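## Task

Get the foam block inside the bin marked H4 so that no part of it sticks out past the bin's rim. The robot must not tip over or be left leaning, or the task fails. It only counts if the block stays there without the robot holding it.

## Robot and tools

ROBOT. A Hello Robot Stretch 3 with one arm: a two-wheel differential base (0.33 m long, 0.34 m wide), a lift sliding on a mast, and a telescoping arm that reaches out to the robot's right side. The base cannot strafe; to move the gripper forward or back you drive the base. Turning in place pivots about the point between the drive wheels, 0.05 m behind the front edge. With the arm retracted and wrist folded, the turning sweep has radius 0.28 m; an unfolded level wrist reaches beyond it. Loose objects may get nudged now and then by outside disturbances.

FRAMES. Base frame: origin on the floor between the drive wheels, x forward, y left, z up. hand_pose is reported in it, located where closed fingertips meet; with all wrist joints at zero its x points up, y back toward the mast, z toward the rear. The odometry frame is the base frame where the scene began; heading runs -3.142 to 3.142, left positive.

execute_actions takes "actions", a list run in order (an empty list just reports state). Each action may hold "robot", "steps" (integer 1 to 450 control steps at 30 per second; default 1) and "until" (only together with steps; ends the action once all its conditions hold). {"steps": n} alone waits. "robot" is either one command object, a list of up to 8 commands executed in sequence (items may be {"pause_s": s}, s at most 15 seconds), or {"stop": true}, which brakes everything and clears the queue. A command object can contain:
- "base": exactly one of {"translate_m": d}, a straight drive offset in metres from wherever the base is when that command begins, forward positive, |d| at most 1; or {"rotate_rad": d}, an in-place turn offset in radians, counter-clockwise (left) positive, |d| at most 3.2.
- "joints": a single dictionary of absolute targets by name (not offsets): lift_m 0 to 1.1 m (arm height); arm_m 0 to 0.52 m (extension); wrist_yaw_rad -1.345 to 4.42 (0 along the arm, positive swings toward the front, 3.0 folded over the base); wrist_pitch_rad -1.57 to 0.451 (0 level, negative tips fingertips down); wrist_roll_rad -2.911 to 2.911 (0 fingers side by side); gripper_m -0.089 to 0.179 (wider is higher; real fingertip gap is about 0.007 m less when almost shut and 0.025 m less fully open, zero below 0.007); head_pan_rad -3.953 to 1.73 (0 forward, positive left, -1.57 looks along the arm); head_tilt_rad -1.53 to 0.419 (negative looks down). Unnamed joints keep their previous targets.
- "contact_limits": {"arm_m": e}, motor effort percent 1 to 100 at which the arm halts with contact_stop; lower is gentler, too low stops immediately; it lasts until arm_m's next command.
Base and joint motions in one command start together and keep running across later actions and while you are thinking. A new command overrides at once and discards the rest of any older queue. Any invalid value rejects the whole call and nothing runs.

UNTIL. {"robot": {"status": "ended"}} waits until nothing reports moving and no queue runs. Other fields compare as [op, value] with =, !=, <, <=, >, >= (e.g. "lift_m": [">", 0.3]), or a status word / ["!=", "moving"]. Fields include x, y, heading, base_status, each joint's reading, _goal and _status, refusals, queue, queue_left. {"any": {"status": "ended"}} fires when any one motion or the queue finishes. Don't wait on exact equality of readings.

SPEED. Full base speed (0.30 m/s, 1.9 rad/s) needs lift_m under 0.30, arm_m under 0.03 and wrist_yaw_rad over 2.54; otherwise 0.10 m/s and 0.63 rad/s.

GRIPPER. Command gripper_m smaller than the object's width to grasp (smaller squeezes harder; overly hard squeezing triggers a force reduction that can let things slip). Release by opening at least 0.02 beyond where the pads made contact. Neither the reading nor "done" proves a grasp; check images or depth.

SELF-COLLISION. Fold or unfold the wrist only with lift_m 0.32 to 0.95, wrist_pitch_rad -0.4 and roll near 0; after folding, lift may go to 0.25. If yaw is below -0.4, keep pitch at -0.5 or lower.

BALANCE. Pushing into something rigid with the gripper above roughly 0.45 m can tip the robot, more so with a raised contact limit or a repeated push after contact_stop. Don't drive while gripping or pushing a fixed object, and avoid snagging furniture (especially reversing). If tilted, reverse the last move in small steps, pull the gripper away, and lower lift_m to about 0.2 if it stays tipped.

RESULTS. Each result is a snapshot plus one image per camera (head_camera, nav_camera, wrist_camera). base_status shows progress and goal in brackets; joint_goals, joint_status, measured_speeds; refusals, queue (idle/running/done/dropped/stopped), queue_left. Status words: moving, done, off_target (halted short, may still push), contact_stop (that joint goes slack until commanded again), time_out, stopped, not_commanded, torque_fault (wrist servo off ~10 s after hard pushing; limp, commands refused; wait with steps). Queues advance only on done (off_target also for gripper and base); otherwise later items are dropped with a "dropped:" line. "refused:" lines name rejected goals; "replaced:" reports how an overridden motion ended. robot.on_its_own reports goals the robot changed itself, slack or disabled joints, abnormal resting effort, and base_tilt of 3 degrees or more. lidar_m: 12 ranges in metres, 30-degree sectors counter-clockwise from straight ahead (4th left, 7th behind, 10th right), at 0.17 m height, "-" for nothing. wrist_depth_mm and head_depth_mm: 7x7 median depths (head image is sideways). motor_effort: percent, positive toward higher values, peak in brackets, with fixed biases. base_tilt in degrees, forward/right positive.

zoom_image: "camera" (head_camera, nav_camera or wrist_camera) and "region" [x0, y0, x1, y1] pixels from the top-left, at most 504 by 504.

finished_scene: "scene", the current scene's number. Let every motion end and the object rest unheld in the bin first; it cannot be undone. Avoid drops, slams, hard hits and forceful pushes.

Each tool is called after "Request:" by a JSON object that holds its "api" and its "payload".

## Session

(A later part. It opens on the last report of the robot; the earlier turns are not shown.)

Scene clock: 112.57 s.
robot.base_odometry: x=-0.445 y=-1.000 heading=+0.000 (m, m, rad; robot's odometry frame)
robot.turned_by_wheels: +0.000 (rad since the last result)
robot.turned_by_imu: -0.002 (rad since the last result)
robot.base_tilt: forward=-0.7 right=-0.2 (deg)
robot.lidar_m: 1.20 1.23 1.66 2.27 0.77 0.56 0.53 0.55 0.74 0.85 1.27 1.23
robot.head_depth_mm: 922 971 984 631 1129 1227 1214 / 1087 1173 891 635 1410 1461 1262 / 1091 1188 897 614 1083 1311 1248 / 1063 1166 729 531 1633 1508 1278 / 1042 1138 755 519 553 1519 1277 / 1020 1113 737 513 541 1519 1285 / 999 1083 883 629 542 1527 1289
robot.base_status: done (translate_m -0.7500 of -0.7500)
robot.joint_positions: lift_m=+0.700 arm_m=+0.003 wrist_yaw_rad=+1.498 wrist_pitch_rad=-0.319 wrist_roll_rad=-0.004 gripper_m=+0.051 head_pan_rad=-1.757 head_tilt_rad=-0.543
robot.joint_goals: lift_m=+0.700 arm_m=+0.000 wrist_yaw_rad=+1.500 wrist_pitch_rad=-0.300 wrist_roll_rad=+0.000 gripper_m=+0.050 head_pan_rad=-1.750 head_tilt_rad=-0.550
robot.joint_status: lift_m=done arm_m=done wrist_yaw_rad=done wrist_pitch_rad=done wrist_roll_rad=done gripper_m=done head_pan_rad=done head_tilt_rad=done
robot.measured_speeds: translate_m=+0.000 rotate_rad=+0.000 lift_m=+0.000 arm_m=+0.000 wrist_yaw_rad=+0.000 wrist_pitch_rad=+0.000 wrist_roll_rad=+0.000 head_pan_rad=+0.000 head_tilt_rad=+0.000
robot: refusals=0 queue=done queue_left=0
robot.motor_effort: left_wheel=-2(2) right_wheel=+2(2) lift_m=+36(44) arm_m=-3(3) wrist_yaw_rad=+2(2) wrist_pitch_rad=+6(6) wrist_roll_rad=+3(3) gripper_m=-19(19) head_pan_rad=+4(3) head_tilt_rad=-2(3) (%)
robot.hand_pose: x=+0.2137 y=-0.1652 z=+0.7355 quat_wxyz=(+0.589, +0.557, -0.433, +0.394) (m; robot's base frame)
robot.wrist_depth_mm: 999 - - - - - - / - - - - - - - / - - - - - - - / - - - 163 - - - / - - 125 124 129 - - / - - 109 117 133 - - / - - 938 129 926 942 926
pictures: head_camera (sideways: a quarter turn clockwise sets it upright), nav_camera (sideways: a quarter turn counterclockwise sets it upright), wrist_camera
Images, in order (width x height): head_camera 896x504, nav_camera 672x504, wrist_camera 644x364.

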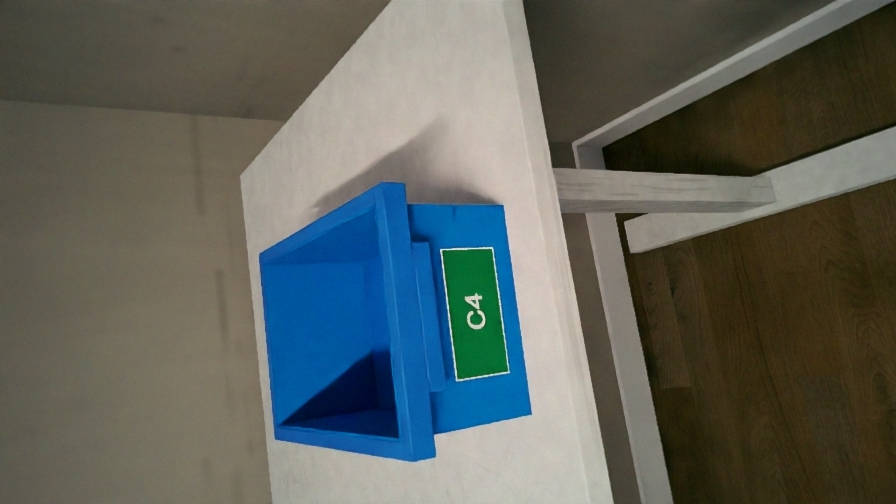

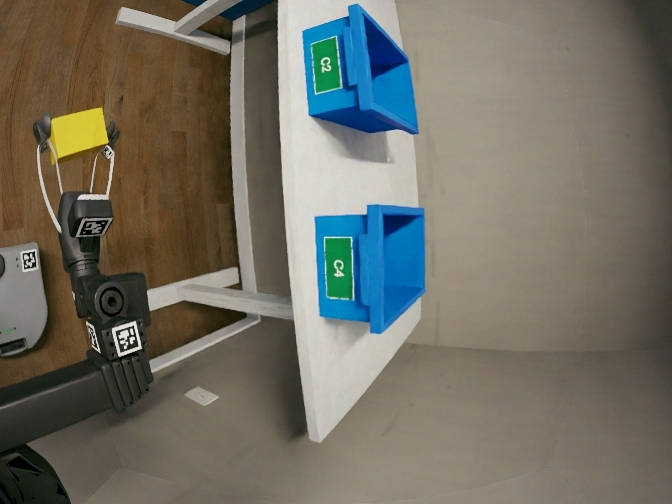

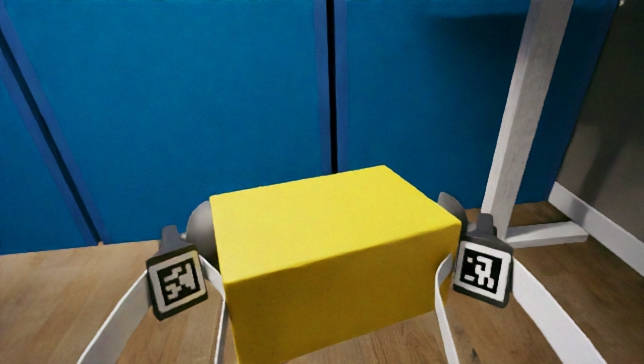

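Request:
{"api": "execute_actions", "payload": {"actions": [{"robot":[{"base":{"rotate_rad":1.571},"joints":{"head_pan_rad":0,"head_tilt_rad":-0.5}},{"base":{"translate_m":1.0}},{"base":{"translate_m":1.0}}],"steps":450},{"steps":450,"until":{"robot":{"status":"ended"}}}]}}

Scene clock: 148.67 s.
robot.base_odometry: x=-0.445 y=+1.000 heading=+1.571 (m, m, rad; robot's odometry frame)
robot.turned_by_wheels: +1.571 (rad since the last result)
robot.turned_by_imu: +1.549 (rad since the last result)
robot.base_tilt: forward=-0.8 right=-0.3 (deg)
robot.lidar_m: 0.52 0.53 0.62 0.59 0.61 0.81 2.08 1.67 1.22 1.48 0.76 0.54
robot.head_depth_mm: 415 454 501 557 629 724 845 / 413 451 497 553 624 714 838 / 410 448 493 550 618 709 829 / 408 446 490 545 614 703 820 / 406 443 487 542 609 697 810 / 404 441 484 538 603 689 802 / 402 437 481 534 598 672 777
robot.base_status: done (translate_m +1.0000 of +1.0000)
robot.joint_positions: lift_m=+0.700 arm_m=+0.003 wrist_yaw_rad=+1.498 wrist_pitch_rad=-0.319 wrist_roll_rad=-0.004 gripper_m=+0.051 head_pan_rad=-0.007 head_tilt_rad=-0.507
robot.joint_goals: lift_m=+0.700 arm_m=+0.000 wrist_yaw_rad=+1.500 wrist_pitch_rad=-0.300 wrist_roll_rad=+0.000 gripper_m=+0.050 head_pan_rad=+0.000 head_tilt_rad=-0.500
robot.joint_status: lift_m=done arm_m=done wrist_yaw_rad=done wrist_pitch_rad=done wrist_roll_rad=done gripper_m=done head_pan_rad=done head_tilt_rad=done
robot.measured_speeds: translate_m=+0.000 rotate_rad=+0.000 lift_m=+0.000 arm_m=+0.000 wrist_yaw_rad=+0.000 wrist_pitch_rad=+0.000 wrist_roll_rad=+0.000 head_pan_rad=+0.000 head_tilt_rad=+0.000
robot: refusals=0 queue=done queue_left=0
robot.motor_effort: left_wheel=-2(7) right_wheel=+2(6) lift_m=+36(36) arm_m=-3(3) wrist_yaw_rad=+2(3) wrist_pitch_rad=+6(6) wrist_roll_rad=+2(3) gripper_m=-20(19) head_pan_rad=+2(45) head_tilt_rad=+3(8) (%)
robot.hand_pose: x=+0.2137 y=-0.1650 z=+0.7355 quat_wxyz=(+0.589, +0.557, -0.433, +0.394) (m; robot's base frame)
robot.wrist_depth_mm: 380 390 398 411 424 436 447 / 408 416 428 442 456 468 478 / 439 450 464 475 494 512 527 / 469 489 490 163 520 565 599 / 505 529 125 124 129 620 677 / 557 577 109 117 133 694 755 / 644 655 635 129 759 787 858
pictures: head_camera (sideways: a quarter turn clockwise sets it upright), nav_camera (sideways: a quarter turn counterclockwise sets it upright), wrist_camera
Images, in order (width x height): head_camera 896x504, nav_camera 672x504, wrist_camera 644x364.

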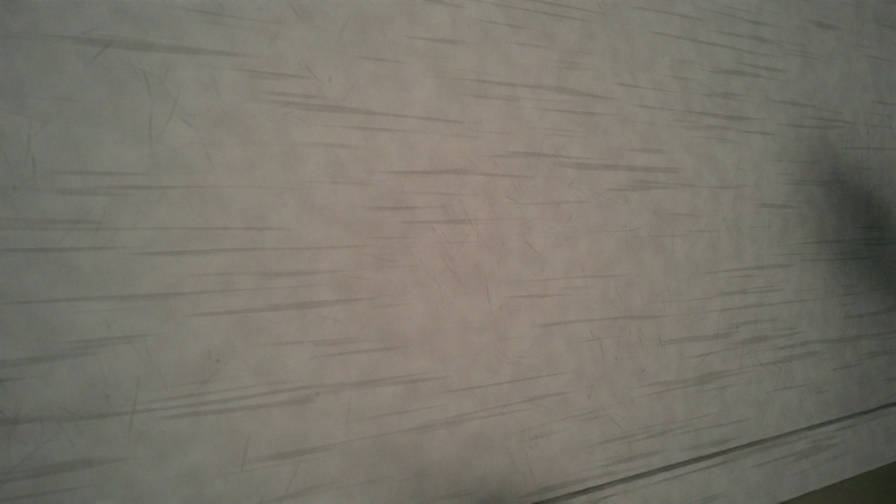

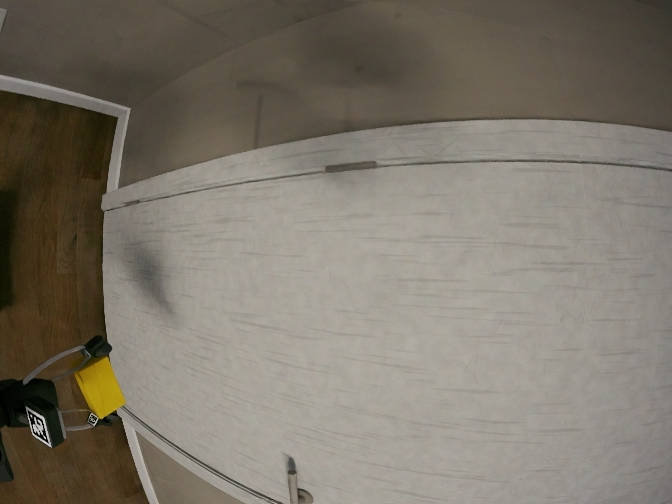

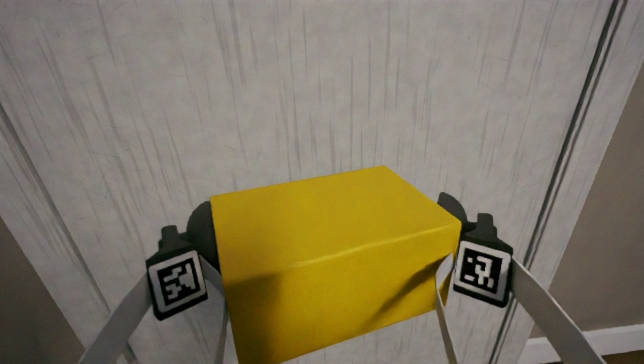

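Request:
{"api": "execute_actions", "payload": {"actions": [{"robot":[{"base":{"rotate_rad":-1.571}},{"base":{"translate_m":1.0}},{"base":{"translate_m":0.9},"joints":{"head_pan_rad":-0.9,"head_tilt_rad":-0.3}}],"steps":450},{"steps":450,"until":{"robot":{"status":"ended"}}}]}}

Scene clock: 180.63 s.
robot.base_odometry: x=+1.455 y=+1.000 heading=+0.000 (m, m, rad; robot's odometry frame)
robot.turned_by_wheels: -1.571 (rad since the last result)
robot.turned_by_imu: -1.570 (rad since the last result)
robot.base_tilt: forward=-0.8 right=-0.4 (deg)
robot.lidar_m: 1.81 0.86 0.62 0.59 0.61 0.81 2.01 0.54 0.47 1.28 2.63 2.36
robot.head_depth_mm: 2800 2946 3064 3260 2498 1861 1493 / 2991 3157 3241 3420 2498 1875 1499 / 3203 3366 3536 3655 2513 1879 1498 / 3261 3499 3650 3702 2546 1884 1506 / 2980 3103 3265 3324 2577 1900 1507 / 2678 2789 2302 2966 2503 1916 1523 / 2425 2520 1968 2720 2601 1919 1527
robot.base_status: done (translate_m +0.9000 of +0.9000)
robot.joint_positions: lift_m=+0.700 arm_m=+0.003 wrist_yaw_rad=+1.498 wrist_pitch_rad=-0.319 wrist_roll_rad=-0.004 gripper_m=+0.051 head_pan_rad=-0.893 head_tilt_rad=-0.310
robot.joint_goals: lift_m=+0.700 arm_m=+0.000 wrist_yaw_rad=+1.500 wrist_pitch_rad=-0.300 wrist_roll_rad=+0.000 gripper_m=+0.050 head_pan_rad=-0.900 head_tilt_rad=-0.300
robot.joint_status: lift_m=done arm_m=done wrist_yaw_rad=done wrist_pitch_rad=done wrist_roll_rad=done gripper_m=done head_pan_rad=done head_tilt_rad=done
robot.measured_speeds: translate_m=+0.000 rotate_rad=+0.000 lift_m=+0.000 arm_m=+0.000 wrist_yaw_rad=+0.000 wrist_pitch_rad=+0.000 wrist_roll_rad=+0.000 head_pan_rad=+0.000 head_tilt_rad=+0.000
robot: refusals=0 queue=done queue_left=0
robot.motor_effort: left_wheel=+2(5) right_wheel=-1(3) lift_m=+36(36) arm_m=-3(3) wrist_yaw_rad=+2(1) wrist_pitch_rad=+6(6) wrist_roll_rad=+3(3) gripper_m=-19(20) head_pan_rad=-4(48) head_tilt_rad=+5(16) (%)
robot.hand_pose: x=+0.2137 y=-0.1650 z=+0.7355 quat_wxyz=(+0.589, +0.557, -0.433, +0.394) (m; robot's base frame)
robot.wrist_depth_mm: - - - - - - - / - - - - - - - / - - - - - - - / - - - 163 - - - / - - 125 124 129 - - / - - 109 117 133 - - / 964 972 917 129 929 954 959
pictures: head_camera (sideways: a quarter turn clockwise sets it upright), nav_camera (sideways: a quarter turn counterclockwise sets it upright), wrist_camera
Images, in order (width x height): head_camera 896x504, nav_camera 672x504, wrist_camera 644x364.

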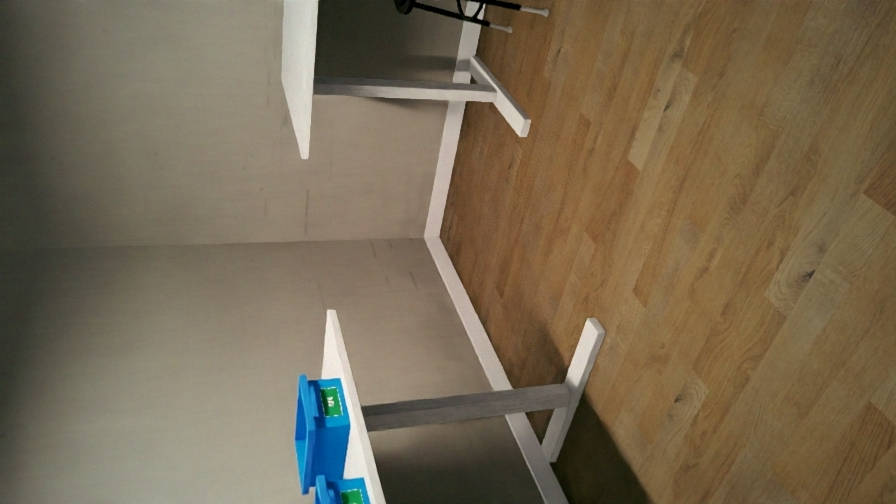

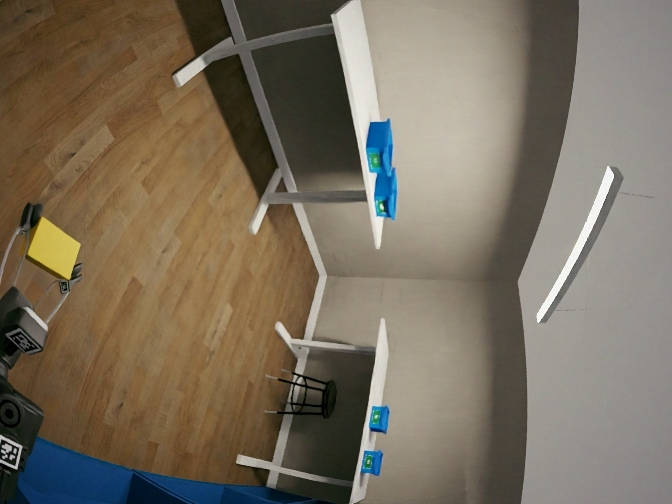

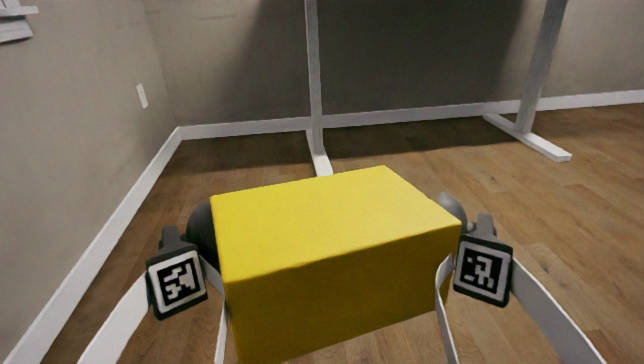

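Request:
{"api": "zoom_image", "payload": {"camera": "head_camera", "region": [290,370,380,504]}}

Request:
{"api": "zoom_image", "payload": {"camera": "nav_camera", "region": [340,100,420,490]}}

Request:
{"api": "execute_actions", "payload": {"actions": [{"robot":{"base":{"translate_m":0.5},"joints":{"head_pan_rad":-1.4,"head_tilt_rad":-0.2}},"steps":450,"until":{"robot":{"status":"ended"}}}]}}

Region (290, 370, 380, 504) of head_camera's 896x504 image, scaled by 3.761, with more detail than that image has; it fills the left 339 columns of this view, and the rest is white.

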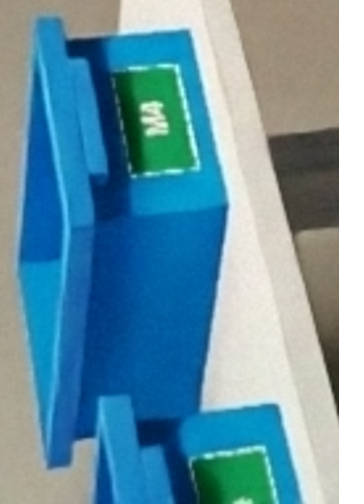

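Region (340, 100, 420, 490) of nav_camera's 672x504 image, scaled by 1.292, with more detail than that image has; it fills the left 103 columns of this view, and the rest is white.

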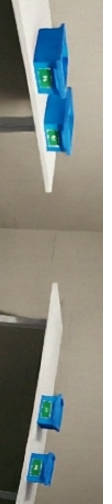

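Scene clock: 194.30 s.
robot.base_odometry: x=+1.955 y=+1.000 heading=+0.000 (m, m, rad; robot's odometry frame)
robot.turned_by_wheels: +0.000 (rad since the last result)
robot.turned_by_imu: -0.003 (rad since the last result)
robot.base_tilt: forward=-0.8 right=-0.3 (deg)
robot.lidar_m: 1.32 0.89 0.63 0.60 0.62 0.83 2.06 0.87 1.46 2.66 1.99 1.85
robot.head_depth_mm: 2721 2829 2911 3069 2755 2121 1643 / 2740 2868 2961 3112 3051 2134 1646 / 2771 2878 3005 3122 2853 2144 1662 / 2813 2931 3034 3201 3049 2163 1662 / 2857 2939 3093 3248 2923 2179 1671 / 2888 3012 3161 3299 3156 2182 1675 / 2923 3063 3214 3388 3149 2195 1691
robot.base_status: done (translate_m +0.5000 of +0.5000)
robot.joint_positions: lift_m=+0.700 arm_m=+0.003 wrist_yaw_rad=+1.498 wrist_pitch_rad=-0.319 wrist_roll_rad=-0.004 gripper_m=+0.051 head_pan_rad=-1.393 head_tilt_rad=-0.212
robot.joint_goals: lift_m=+0.700 arm_m=+0.000 wrist_yaw_rad=+1.500 wrist_pitch_rad=-0.300 wrist_roll_rad=+0.000 gripper_m=+0.050 head_pan_rad=-1.400 head_tilt_rad=-0.200
robot.joint_status: lift_m=done arm_m=done wrist_yaw_rad=done wrist_pitch_rad=done wrist_roll_rad=done gripper_m=done head_pan_rad=done head_tilt_rad=done
robot.measured_speeds: translate_m=+0.000 rotate_rad=+0.000 lift_m=+0.000 arm_m=+0.000 wrist_yaw_rad=+0.000 wrist_pitch_rad=+0.000 wrist_roll_rad=+0.000 head_pan_rad=+0.000 head_tilt_rad=+0.000
robot: refusals=0 queue=done queue_left=0
robot.motor_effort: left_wheel=+2(6) right_wheel=-1(3) lift_m=+36(36) arm_m=-3(3) wrist_yaw_rad=+1(1) wrist_pitch_rad=+6(6) wrist_roll_rad=+3(3) gripper_m=-20(20) head_pan_rad=-4(35) head_tilt_rad=+4(12) (%)
robot.hand_pose: x=+0.2137 y=-0.1650 z=+0.7355 quat_wxyz=(+0.589, +0.557, -0.433, +0.394) (m; robot's base frame)
robot.wrist_depth_mm: - - - - - - - / - - - - - - - / - - - - - - - / - - - 163 - - - / - - 125 125 129 - - / - - 109 117 132 - - / 969 - 933 129 930 948 946
pictures: head_camera (sideways: a quarter turn clockwise sets it upright), nav_camera (sideways: a quarter turn counterclockwise sets it upright), wrist_camera
Images, in order (width x height): head_camera 896x504, nav_camera 672x504, wrist_camera 644x364.

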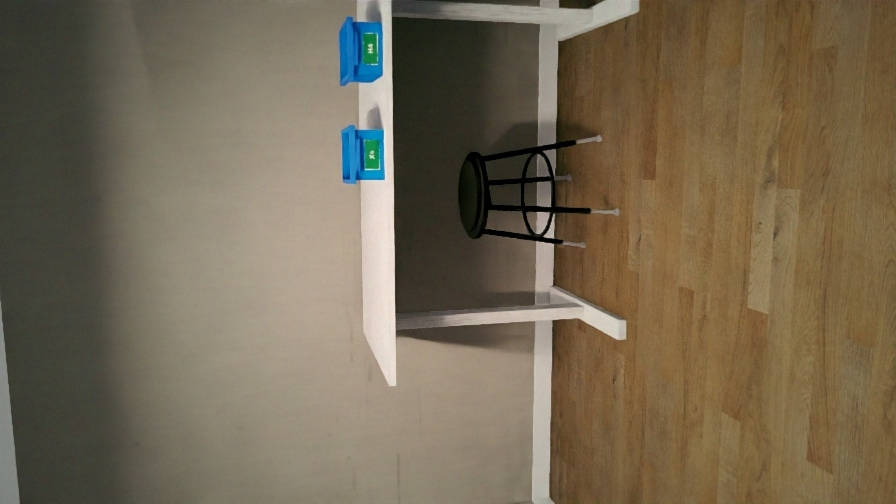

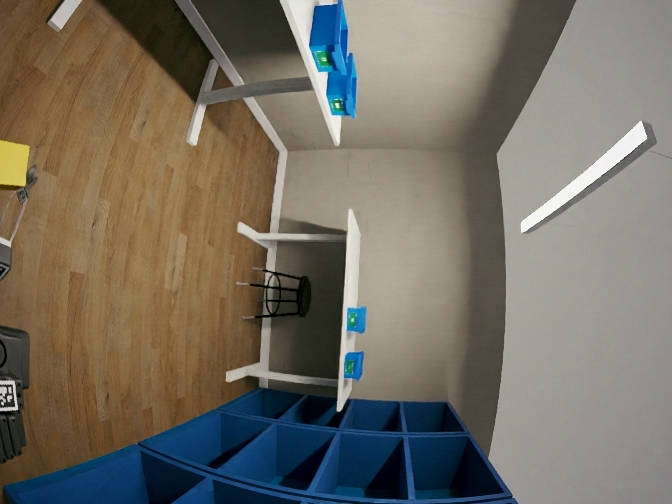

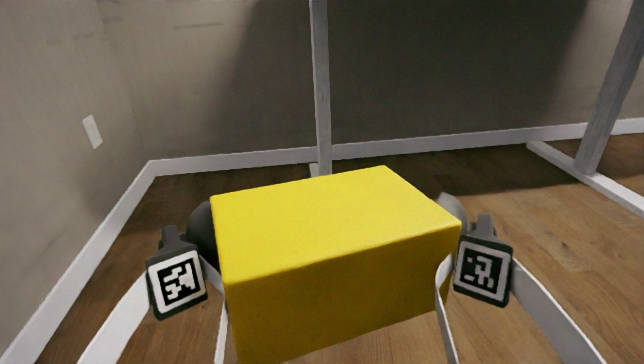

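Request:
{"api": "zoom_image", "payload": {"camera": "head_camera", "region": [330,10,400,190]}}

Region (330, 10, 400, 190) of head_camera's 896x504 image, scaled by 2.800, with more detail than that image has.

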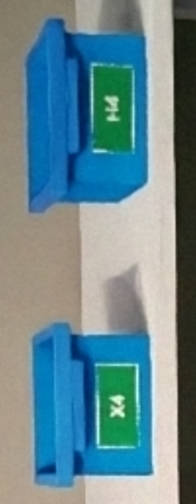

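Request:
{"api": "execute_actions", "payload": {"actions": [{"robot":[{"base":{"rotate_rad":-1.571},"joints":{"head_pan_rad":0,"head_tilt_rad":-0.45}},{"base":{"translate_m":1.0}},{"base":{"translate_m":0.9}}],"steps":450},{"steps":450,"until":{"robot":{"status":"ended"}}}]}}

Scene clock: 241.87 s.
robot.base_odometry: x=+1.955 y=-0.900 heading=-1.571 (m, m, rad; robot's odometry frame)
robot.turned_by_wheels: -1.571 (rad since the last result)
robot.turned_by_imu: -1.570 (rad since the last result)
robot.base_tilt: forward=-0.9 right=-0.3 (deg)
robot.lidar_m: 0.78 0.68 1.74 1.82 1.41 2.08 2.49 1.66 0.93 1.19 0.79 0.94
robot.head_depth_mm: 1070 1164 802 592 581 1592 1309 / 1071 1155 1180 722 581 1619 1345 / 1065 1147 1197 764 584 1621 1351 / 1058 1142 1195 569 566 1608 1323 / 1048 1139 1193 548 565 1037 1360 / 1043 1128 1183 544 558 945 1368 / 1043 1122 1175 628 555 952 1278
robot.base_status: done (translate_m +0.9000 of +0.9000)
robot.joint_positions: lift_m=+0.700 arm_m=+0.003 wrist_yaw_rad=+1.499 wrist_pitch_rad=-0.319 wrist_roll_rad=-0.004 gripper_m=+0.051 head_pan_rad=-0.007 head_tilt_rad=-0.445
robot.joint_goals: lift_m=+0.700 arm_m=+0.000 wrist_yaw_rad=+1.500 wrist_pitch_rad=-0.300 wrist_roll_rad=+0.000 gripper_m=+0.050 head_pan_rad=+0.000 head_tilt_rad=-0.450
robot.joint_status: lift_m=done arm_m=done wrist_yaw_rad=done wrist_pitch_rad=done wrist_roll_rad=done gripper_m=done head_pan_rad=done head_tilt_rad=done
robot.measured_speeds: translate_m=+0.000 rotate_rad=+0.000 lift_m=+0.000 arm_m=+0.000 wrist_yaw_rad=+0.000 wrist_pitch_rad=+0.000 wrist_roll_rad=+0.000 head_pan_rad=+0.000 head_tilt_rad=+0.000
robot: refusals=0 queue=done queue_left=0
robot.motor_effort: left_wheel=+2(6) right_wheel=-1(4) lift_m=+36(36) arm_m=-3(3) wrist_yaw_rad=+1(2) wrist_pitch_rad=+6(6) wrist_roll_rad=+3(3) gripper_m=-20(20) head_pan_rad=+3(46) head_tilt_rad=-2(15) (%)
robot.hand_pose: x=+0.2137 y=-0.1650 z=+0.7355 quat_wxyz=(+0.589, +0.557, -0.433, +0.394) (m; robot's base frame)
robot.wrist_depth_mm: - - - - - - - / - - - - - - - / - 854 - - - - 795 / - 709 - 163 897 - - / - - 125 125 129 - - / - - 109 117 133 - - / - - 924 129 936 939 847
pictures: head_camera (sideways: a quarter turn clockwise sets it upright), nav_camera (sideways: a quarter turn counterclockwise sets it upright), wrist_camera
Images, in order (width x height): head_camera 896x504, nav_camera 672x504, wrist_camera 644x364.

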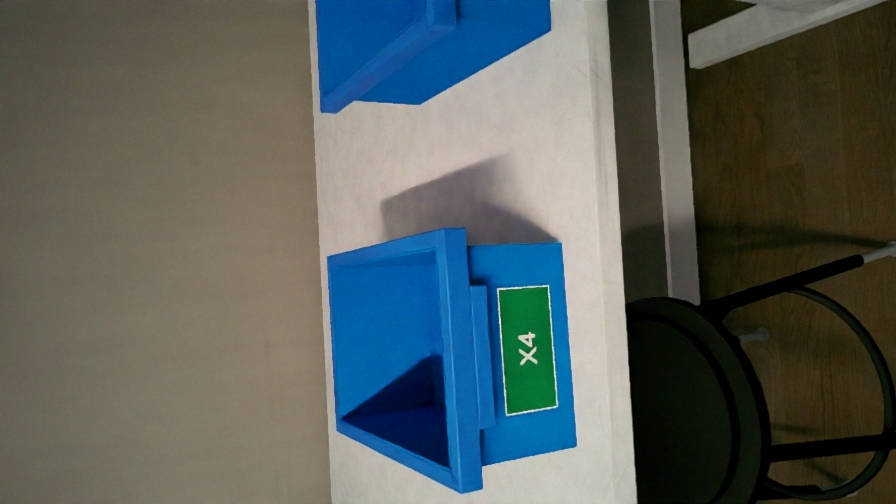

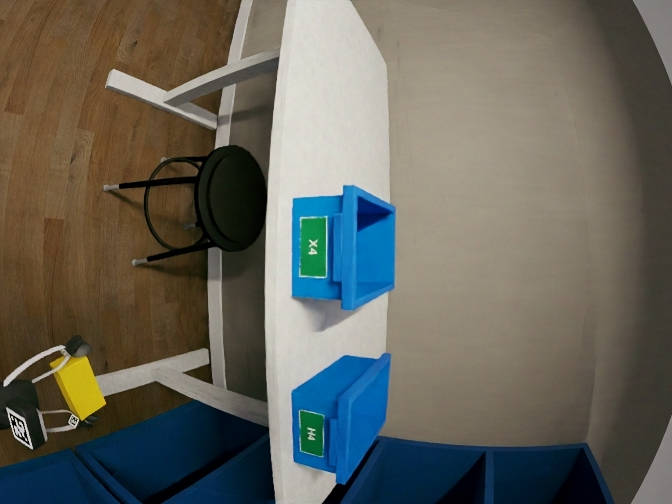

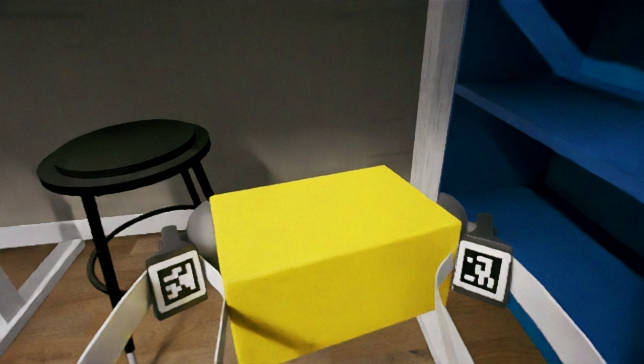

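Request:
{"api": "execute_actions", "payload": {"actions": [{"robot":[{"base":{"translate_m":-0.08},"joints":{"lift_m":1.1}},{"base":{"rotate_rad":1.571},"joints":{"head_pan_rad":-1.57,"head_tilt_rad":-0.6,"wrist_pitch_rad":0.0}},{"base":{"translate_m":-0.25}},{"joints":{"wrist_yaw_rad":0.0}}],"steps":450,"until":{"robot":{"status":"ended"}}},{"steps":300,"until":{"robot":{"status":"ended"}}}]}}

Scene clock: 271.53 s.
robot.base_odometry: x=+1.705 y=-0.820 heading=+0.000 (m, m, rad; robot's odometry frame)
robot.turned_by_wheels: +1.571 (rad since the last result)
robot.turned_by_imu: +1.556 (rad since the last result)
robot.base_tilt: forward=-0.9 right=-0.3 (deg)
robot.lidar_m: 1.64 2.13 2.18 2.40 0.73 0.68 0.94 0.61 0.94 0.93 0.89 1.32
robot.head_depth_mm: - - - - - 1406 1234 / - - - - - 1377 1201 / - - - - - 1426 1237 / - 288 - 1611 1724 1449 1241 / 1137 311 735 674 1730 1458 1250 / 1136 1194 815 677 1718 1433 1248 / 1128 1191 743 680 1623 1436 1254
robot.base_status: done (translate_m -0.2500 of -0.2500)
robot.joint_positions: lift_m=+1.098 arm_m=+0.003 wrist_yaw_rad=+0.002 wrist_pitch_rad=-0.027 wrist_roll_rad=-0.004 gripper_m=+0.051 head_pan_rad=-1.563 head_tilt_rad=-0.593
robot.joint_goals: lift_m=+1.100 arm_m=+0.000 wrist_yaw_rad=+0.000 wrist_pitch_rad=+0.000 wrist_roll_rad=+0.000 gripper_m=+0.050 head_pan_rad=-1.570 head_tilt_rad=-0.600
robot.joint_status: lift_m=done arm_m=done wrist_yaw_rad=done wrist_pitch_rad=done wrist_roll_rad=done gripper_m=done head_pan_rad=done head_tilt_rad=done
robot.measured_speeds: translate_m=+0.000 rotate_rad=+0.000 lift_m=+0.000 arm_m=+0.000 wrist_yaw_rad=+0.000 wrist_pitch_rad=+0.000 wrist_roll_rad=+0.000 head_pan_rad=+0.000 head_tilt_rad=+0.000
robot: refusals=0 queue=done queue_left=0
robot.motor_effort: left_wheel=-2(5) right_wheel=+3(5) lift_m=+45(46) arm_m=-3(3) wrist_yaw_rad=-3(5) wrist_pitch_rad=+9(8) wrist_roll_rad=+3(3) gripper_m=-20(20) head_pan_rad=-4(47) head_tilt_rad=-3(14) (%)
robot.hand_pose: x=-0.0209 y=-0.4034 z=+1.2060 quat_wxyz=(+0.709, +0.011, -0.705, -0.009) (m; robot's base frame)
robot.wrist_depth_mm: - - - - - - 810 / - - - - - - - / - - - - - - - / - - - 163 - - - / 983 692 126 124 129 860 698 / 497 654 109 117 133 575 - / 419 474 455 129 438 469 -
pictures: head_camera (sideways: a quarter turn clockwise sets it upright), nav_camera (sideways: a quarter turn counterclockwise sets it upright), wrist_camera
Images, in order (width x height): head_camera 896x504, nav_camera 672x504, wrist_camera 644x364.

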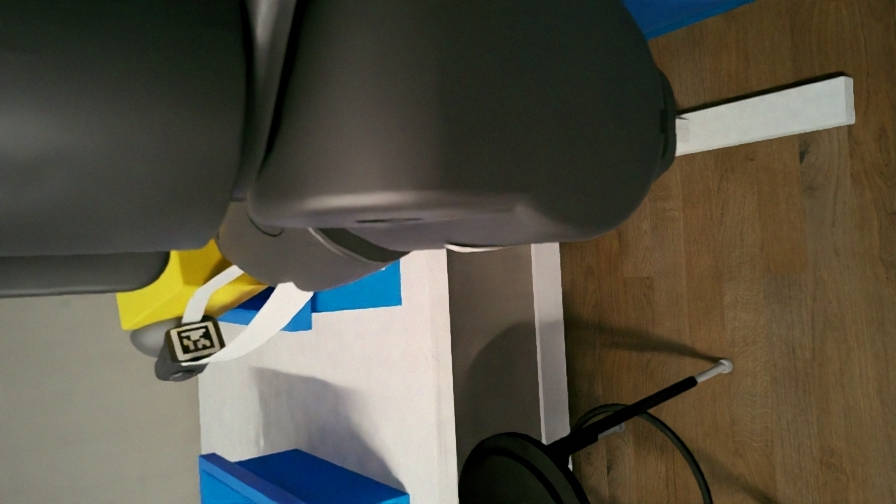

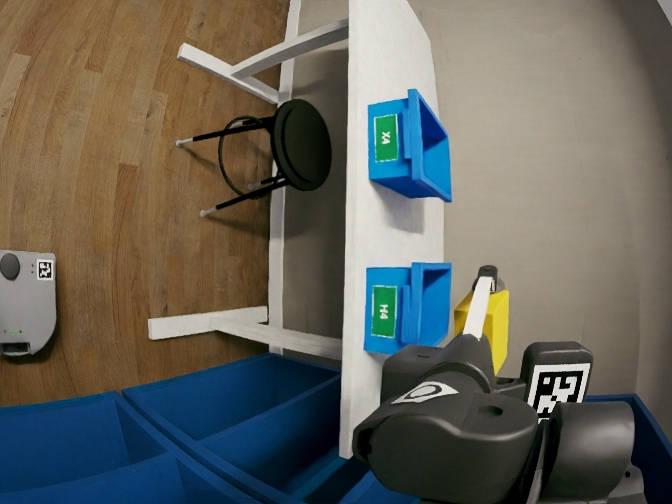

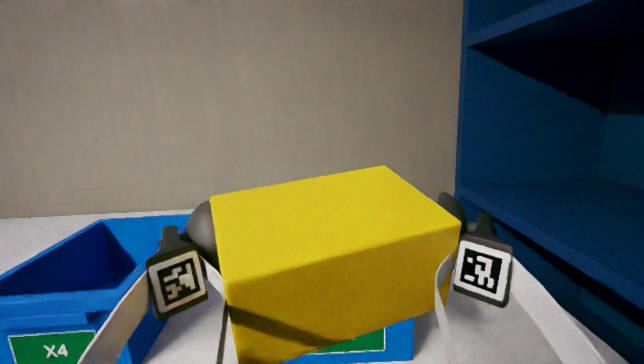

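Request:
{"api": "execute_actions", "payload": {"actions": [{"robot":[{"joints":{"arm_m":0.3}},{"joints":{"arm_m":0.38,"wrist_pitch_rad":-0.7,"head_tilt_rad":-0.75}}],"steps":450,"until":{"robot":{"status":"ended"}}}]}}

Scene clock: 279.77 s.
robot.base_odometry: x=+1.705 y=-0.820 heading=+0.000 (m, m, rad; robot's odometry frame)
robot.turned_by_wheels: +0.000 (rad since the last result)
robot.turned_by_imu: -0.002 (rad since the last result)
robot.base_tilt: forward=-0.9 right=-0.2 (deg)
robot.lidar_m: 1.64 2.13 2.18 2.40 0.73 0.68 0.94 0.61 0.94 0.93 0.89 1.32
robot.head_depth_mm: 1142 775 660 1681 1492 1321 1160 / 1127 716 663 1315 1499 1295 1164 / 766 590 640 1740 1501 1323 1161 / 590 589 639 1737 1543 1328 1168 / 1117 613 638 1743 1546 1333 1172 / 1110 802 654 1738 1512 1339 1172 / 1105 749 657 1157 1554 1337 1173
robot.base_status: done (translate_m -0.2500 of -0.2500)
robot.joint_positions: lift_m=+1.098 arm_m=+0.380 wrist_yaw_rad=-0.004 wrist_pitch_rad=-0.712 wrist_roll_rad=+0.005 gripper_m=+0.051 head_pan_rad=-1.563 head_tilt_rad=-0.742
robot.joint_goals: lift_m=+1.100 arm_m=+0.380 wrist_yaw_rad=+0.000 wrist_pitch_rad=-0.700 wrist_roll_rad=+0.000 gripper_m=+0.050 head_pan_rad=-1.570 head_tilt_rad=-0.750
robot.joint_status: lift_m=done arm_m=done wrist_yaw_rad=done wrist_pitch_rad=done wrist_roll_rad=done gripper_m=done head_pan_rad=done head_tilt_rad=done
robot.measured_speeds: translate_m=+0.000 rotate_rad=+0.000 lift_m=+0.000 arm_m=+0.000 wrist_yaw_rad=+0.000 wrist_pitch_rad=+0.000 wrist_roll_rad=+0.000 head_pan_rad=+0.000 head_tilt_rad=+0.000
robot: refusals=0 queue=done queue_left=0
robot.motor_effort: left_wheel=-2(6) right_wheel=+3(9) lift_m=+40(44) arm_m=+2(5) wrist_yaw_rad=+4(12) wrist_pitch_rad=+4(21) wrist_roll_rad=-3(19) gripper_m=-20(20) head_pan_rad=-4(5) head_tilt_rad=-2(14) (%)
robot.hand_pose: x=-0.0222 y=-0.7029 z=+1.0514 quat_wxyz=(+0.661, +0.245, -0.665, -0.249) (m; robot's base frame)
robot.wrist_depth_mm: 525 522 277 277 278 483 764 / 445 435 289 310 293 400 416 / 367 368 293 348 333 209 351 / 327 186 239 163 234 178 310 / 299 162 126 124 129 153 278 / 269 142 109 117 134 159 243 / 242 152 192 129 230 173 126
pictures: head_camera (sideways: a quarter turn clockwise sets it upright), nav_camera (sideways: a quarter turn counterclockwise sets it upright), wrist_camera
Images, in order (width x height): head_camera 896x504, nav_camera 672x504, wrist_camera 644x364.

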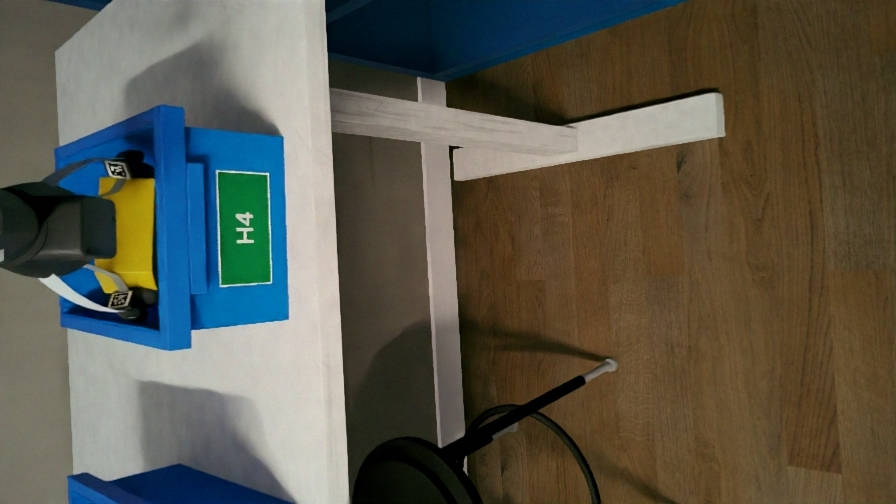

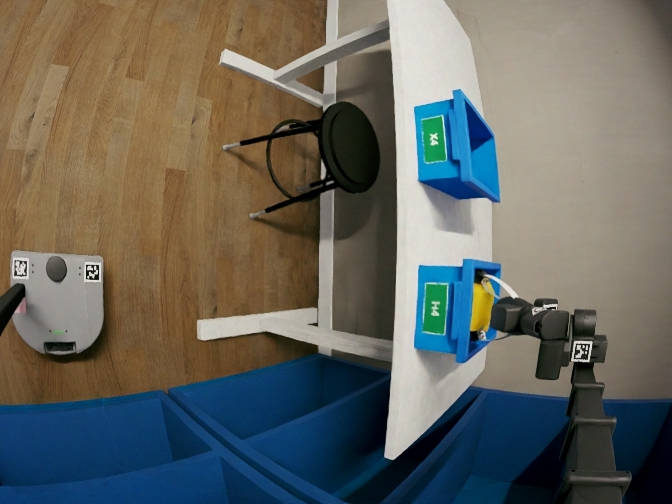

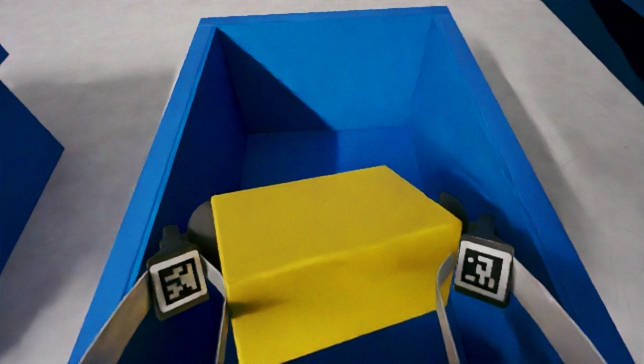

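Request:
{"api": "execute_actions", "payload": {"actions": [{"robot":[{"joints":{"arm_m":0.44}},{"joints":{"wrist_pitch_rad":-0.85,"lift_m":1.085}}],"steps":450,"until":{"robot":{"status":"ended"}}}]}}

Scene clock: 286.10 s.
robot.base_odometry: x=+1.705 y=-0.820 heading=+0.000 (m, m, rad; robot's odometry frame)
robot.turned_by_wheels: +0.000 (rad since the last result)
robot.turned_by_imu: -0.001 (rad since the last result)
robot.base_tilt: forward=-0.7 right=-0.3 (deg)
robot.lidar_m: 1.64 2.13 2.19 2.40 0.73 0.68 0.94 0.61 0.94 0.93 0.89 1.32
robot.head_depth_mm: 1138 776 660 1676 1495 1320 1162 / 1126 718 663 1313 1497 1301 1156 / 794 590 640 1742 1500 1323 1161 / 795 601 639 1745 1544 1326 1168 / 1101 612 638 1746 1543 1333 1171 / 1111 802 653 1743 1520 1336 1173 / 1108 750 658 1154 1558 1339 1176
robot.base_status: done (translate_m -0.2500 of -0.2500)
robot.joint_positions: lift_m=+1.085 arm_m=+0.440 wrist_yaw_rad=-0.004 wrist_pitch_rad=-0.858 wrist_roll_rad=+0.005 gripper_m=+0.051 head_pan_rad=-1.563 head_tilt_rad=-0.742
robot.joint_goals: lift_m=+1.085 arm_m=+0.440 wrist_yaw_rad=+0.000 wrist_pitch_rad=-0.850 wrist_roll_rad=+0.000 gripper_m=+0.050 head_pan_rad=-1.570 head_tilt_rad=-0.750
robot.joint_status: lift_m=done arm_m=done wrist_yaw_rad=done wrist_pitch_rad=done wrist_roll_rad=done gripper_m=done head_pan_rad=done head_tilt_rad=done
robot.measured_speeds: translate_m=+0.000 rotate_rad=+0.000 lift_m=+0.000 arm_m=+0.000 wrist_yaw_rad=+0.000 wrist_pitch_rad=+0.000 wrist_roll_rad=+0.000 head_pan_rad=+0.000 head_tilt_rad=+0.000
robot: refusals=0 queue=done queue_left=0
robot.motor_effort: left_wheel=-2(2) right_wheel=+2(3) lift_m=+36(40) arm_m=+2(3) wrist_yaw_rad=+4(4) wrist_pitch_rad=+2(3) wrist_roll_rad=-3(3) gripper_m=-20(20) head_pan_rad=-4(4) head_tilt_rad=-2(3) (%)
robot.hand_pose: x=-0.0221 y=-0.7340 z=+1.0142 quat_wxyz=(+0.641, +0.293, -0.645, -0.296) (m; robot's base frame)
robot.wrist_depth_mm: 364 192 230 233 235 172 337 / 326 161 263 275 269 162 302 / 295 148 274 281 274 164 266 / 264 145 239 163 234 165 122 / 116 135 126 124 129 146 112 / 108 125 109 117 134 158 111 / 105 152 193 129 201 173 107
pictures: head_camera (sideways: a quarter turn clockwise sets it upright), nav_camera (sideways: a quarter turn counterclockwise sets it upright), wrist_camera
Images, in order (width x height): head_camera 896x504, nav_camera 672x504, wrist_camera 644x364.

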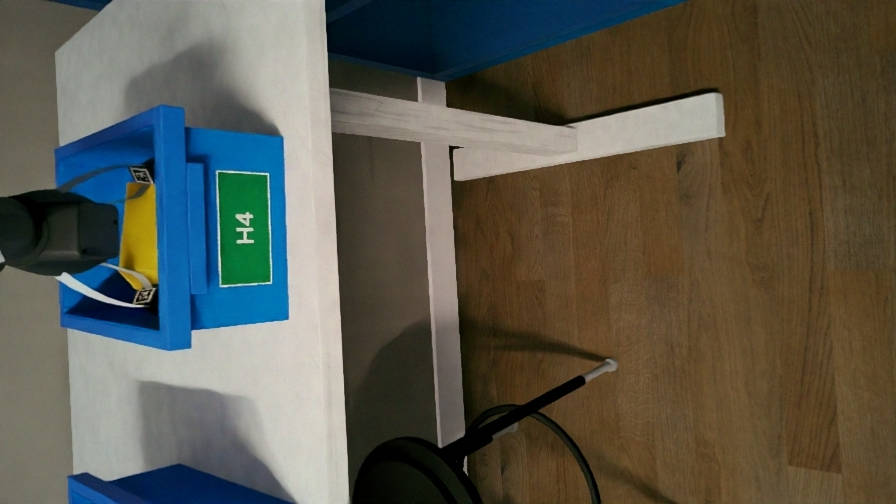

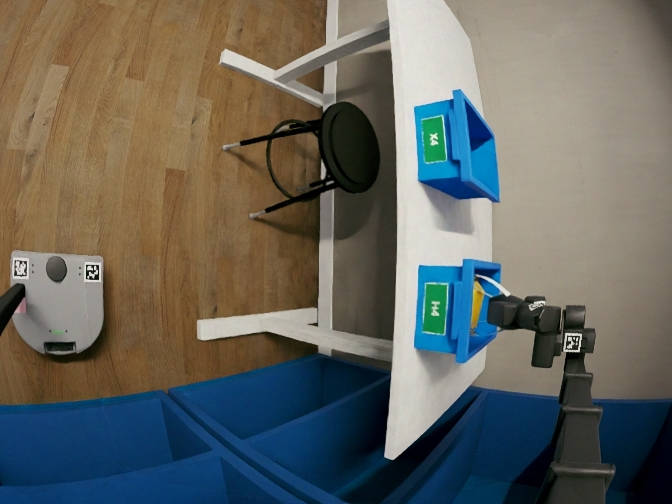

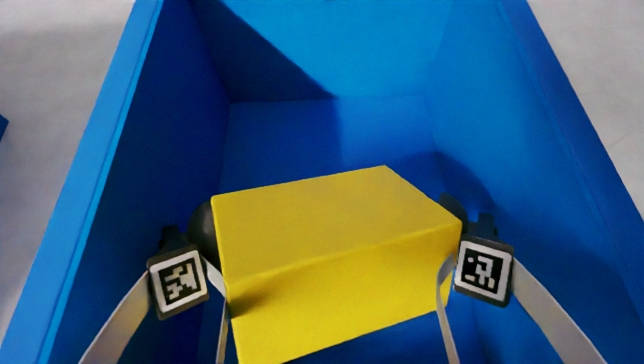

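Request:
{"api": "execute_actions", "payload": {"actions": [{"robot":[{"joints":{"gripper_m":0.125}},{"pause_s":0.5},{"joints":{"lift_m":1.1,"wrist_pitch_rad":-0.6}},{"joints":{"wrist_pitch_rad":-0.05,"arm_m":0.38}},{"joints":{"arm_m":0.0}}],"steps":450,"until":{"robot":{"status":"ended"}}},{"robot":{"joints":{"wrist_pitch_rad":-0.7}},"steps":60,"until":{"robot":{"status":"ended"}}}]}}

Scene clock: 305.43 s.
robot.base_odometry: x=+1.705 y=-0.820 heading=+0.000 (m, m, rad; robot's odometry frame)
robot.turned_by_wheels: +0.000 (rad since the last result)
robot.turned_by_imu: -0.003 (rad since the last result)
robot.base_tilt: forward=-0.8 right=-0.5 (deg)
robot.lidar_m: 1.63 2.13 2.19 2.40 0.73 0.68 0.94 0.61 0.94 0.93 0.88 1.32
robot.head_depth_mm: - - - - 1433 1318 1157 / - - - - - 1293 1162 / - - - - 1471 1326 1165 / 1149 - 625 1757 1505 1329 1169 / 1094 613 627 1759 1548 1332 1171 / 1114 804 654 1753 1519 1339 1176 / 1108 751 658 1155 1555 1338 1178
robot.base_status: done (translate_m -0.2500 of -0.2500)
robot.joint_positions: lift_m=+1.098 arm_m=+0.003 wrist_yaw_rad=-0.001 wrist_pitch_rad=-0.709 wrist_roll_rad=+0.004 gripper_m=+0.125 head_pan_rad=-1.563 head_tilt_rad=-0.742
robot.joint_goals: lift_m=+1.100 arm_m=+0.000 wrist_yaw_rad=+0.000 wrist_pitch_rad=-0.700 wrist_roll_rad=+0.000 gripper_m=+0.125 head_pan_rad=-1.570 head_tilt_rad=-0.750
robot.joint_status: lift_m=done arm_m=done wrist_yaw_rad=done wrist_pitch_rad=done wrist_roll_rad=done gripper_m=done head_pan_rad=done head_tilt_rad=done
robot.measured_speeds: translate_m=+0.000 rotate_rad=+0.000 lift_m=+0.000 arm_m=+0.000 wrist_yaw_rad=+0.000 wrist_pitch_rad=+0.000 wrist_roll_rad=+0.000 head_pan_rad=+0.000 head_tilt_rad=+0.000
robot: refusals=0 queue=done queue_left=0
robot.motor_effort: left_wheel=-1(3) right_wheel=+1(3) lift_m=+43(48) arm_m=-3(3) wrist_yaw_rad=+1(6) wrist_pitch_rad=+3(7) wrist_roll_rad=-2(3) gripper_m=-1(83) head_pan_rad=-4(4) head_tilt_rad=-3(3) (%)
robot.hand_pose: x=-0.0217 y=-0.3266 z=+1.0519 quat_wxyz=(+0.662, +0.245, -0.664, -0.247) (m; robot's base frame)
robot.wrist_depth_mm: 365 491 488 381 483 494 - / 410 428 427 418 419 417 436 / 420 928 - - - - 947 / - 912 - - - 892 835 / - - - - - 780 757 / - - - - - - 594 / - - - - - 933 605
pictures: head_camera (sideways: a quarter turn clockwise sets it upright), nav_camera (sideways: a quarter turn counterclockwise sets it upright), wrist_camera
Images, in order (width x height): head_camera 896x504, nav_camera 672x504, wrist_camera 644x364.

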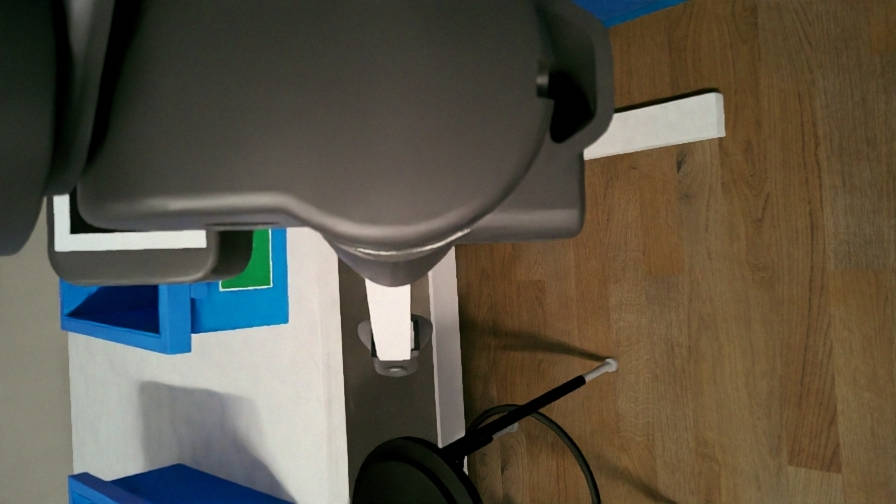

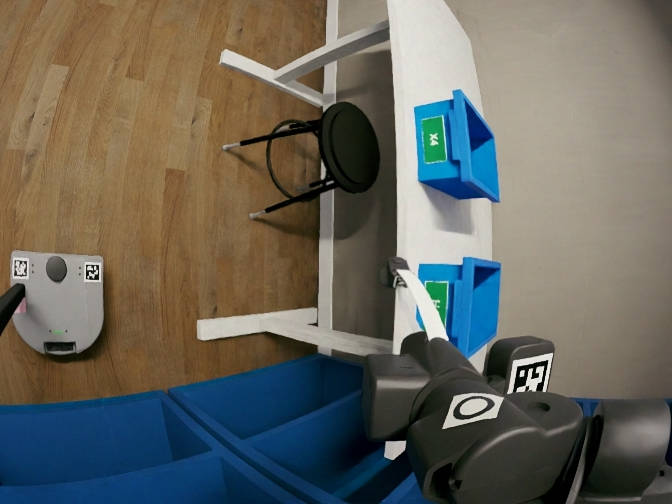

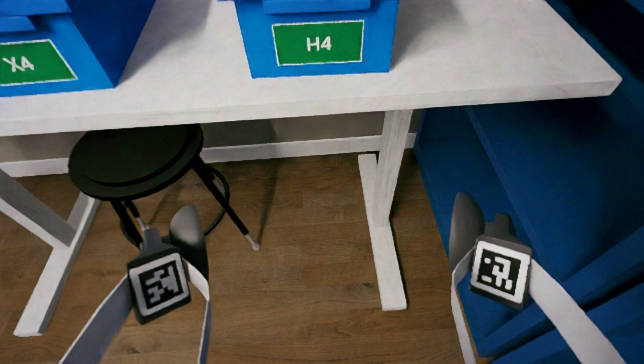

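Request:
{"api": "finished_scene", "payload": {"scene": 2}}

The scene is finished: the task was done.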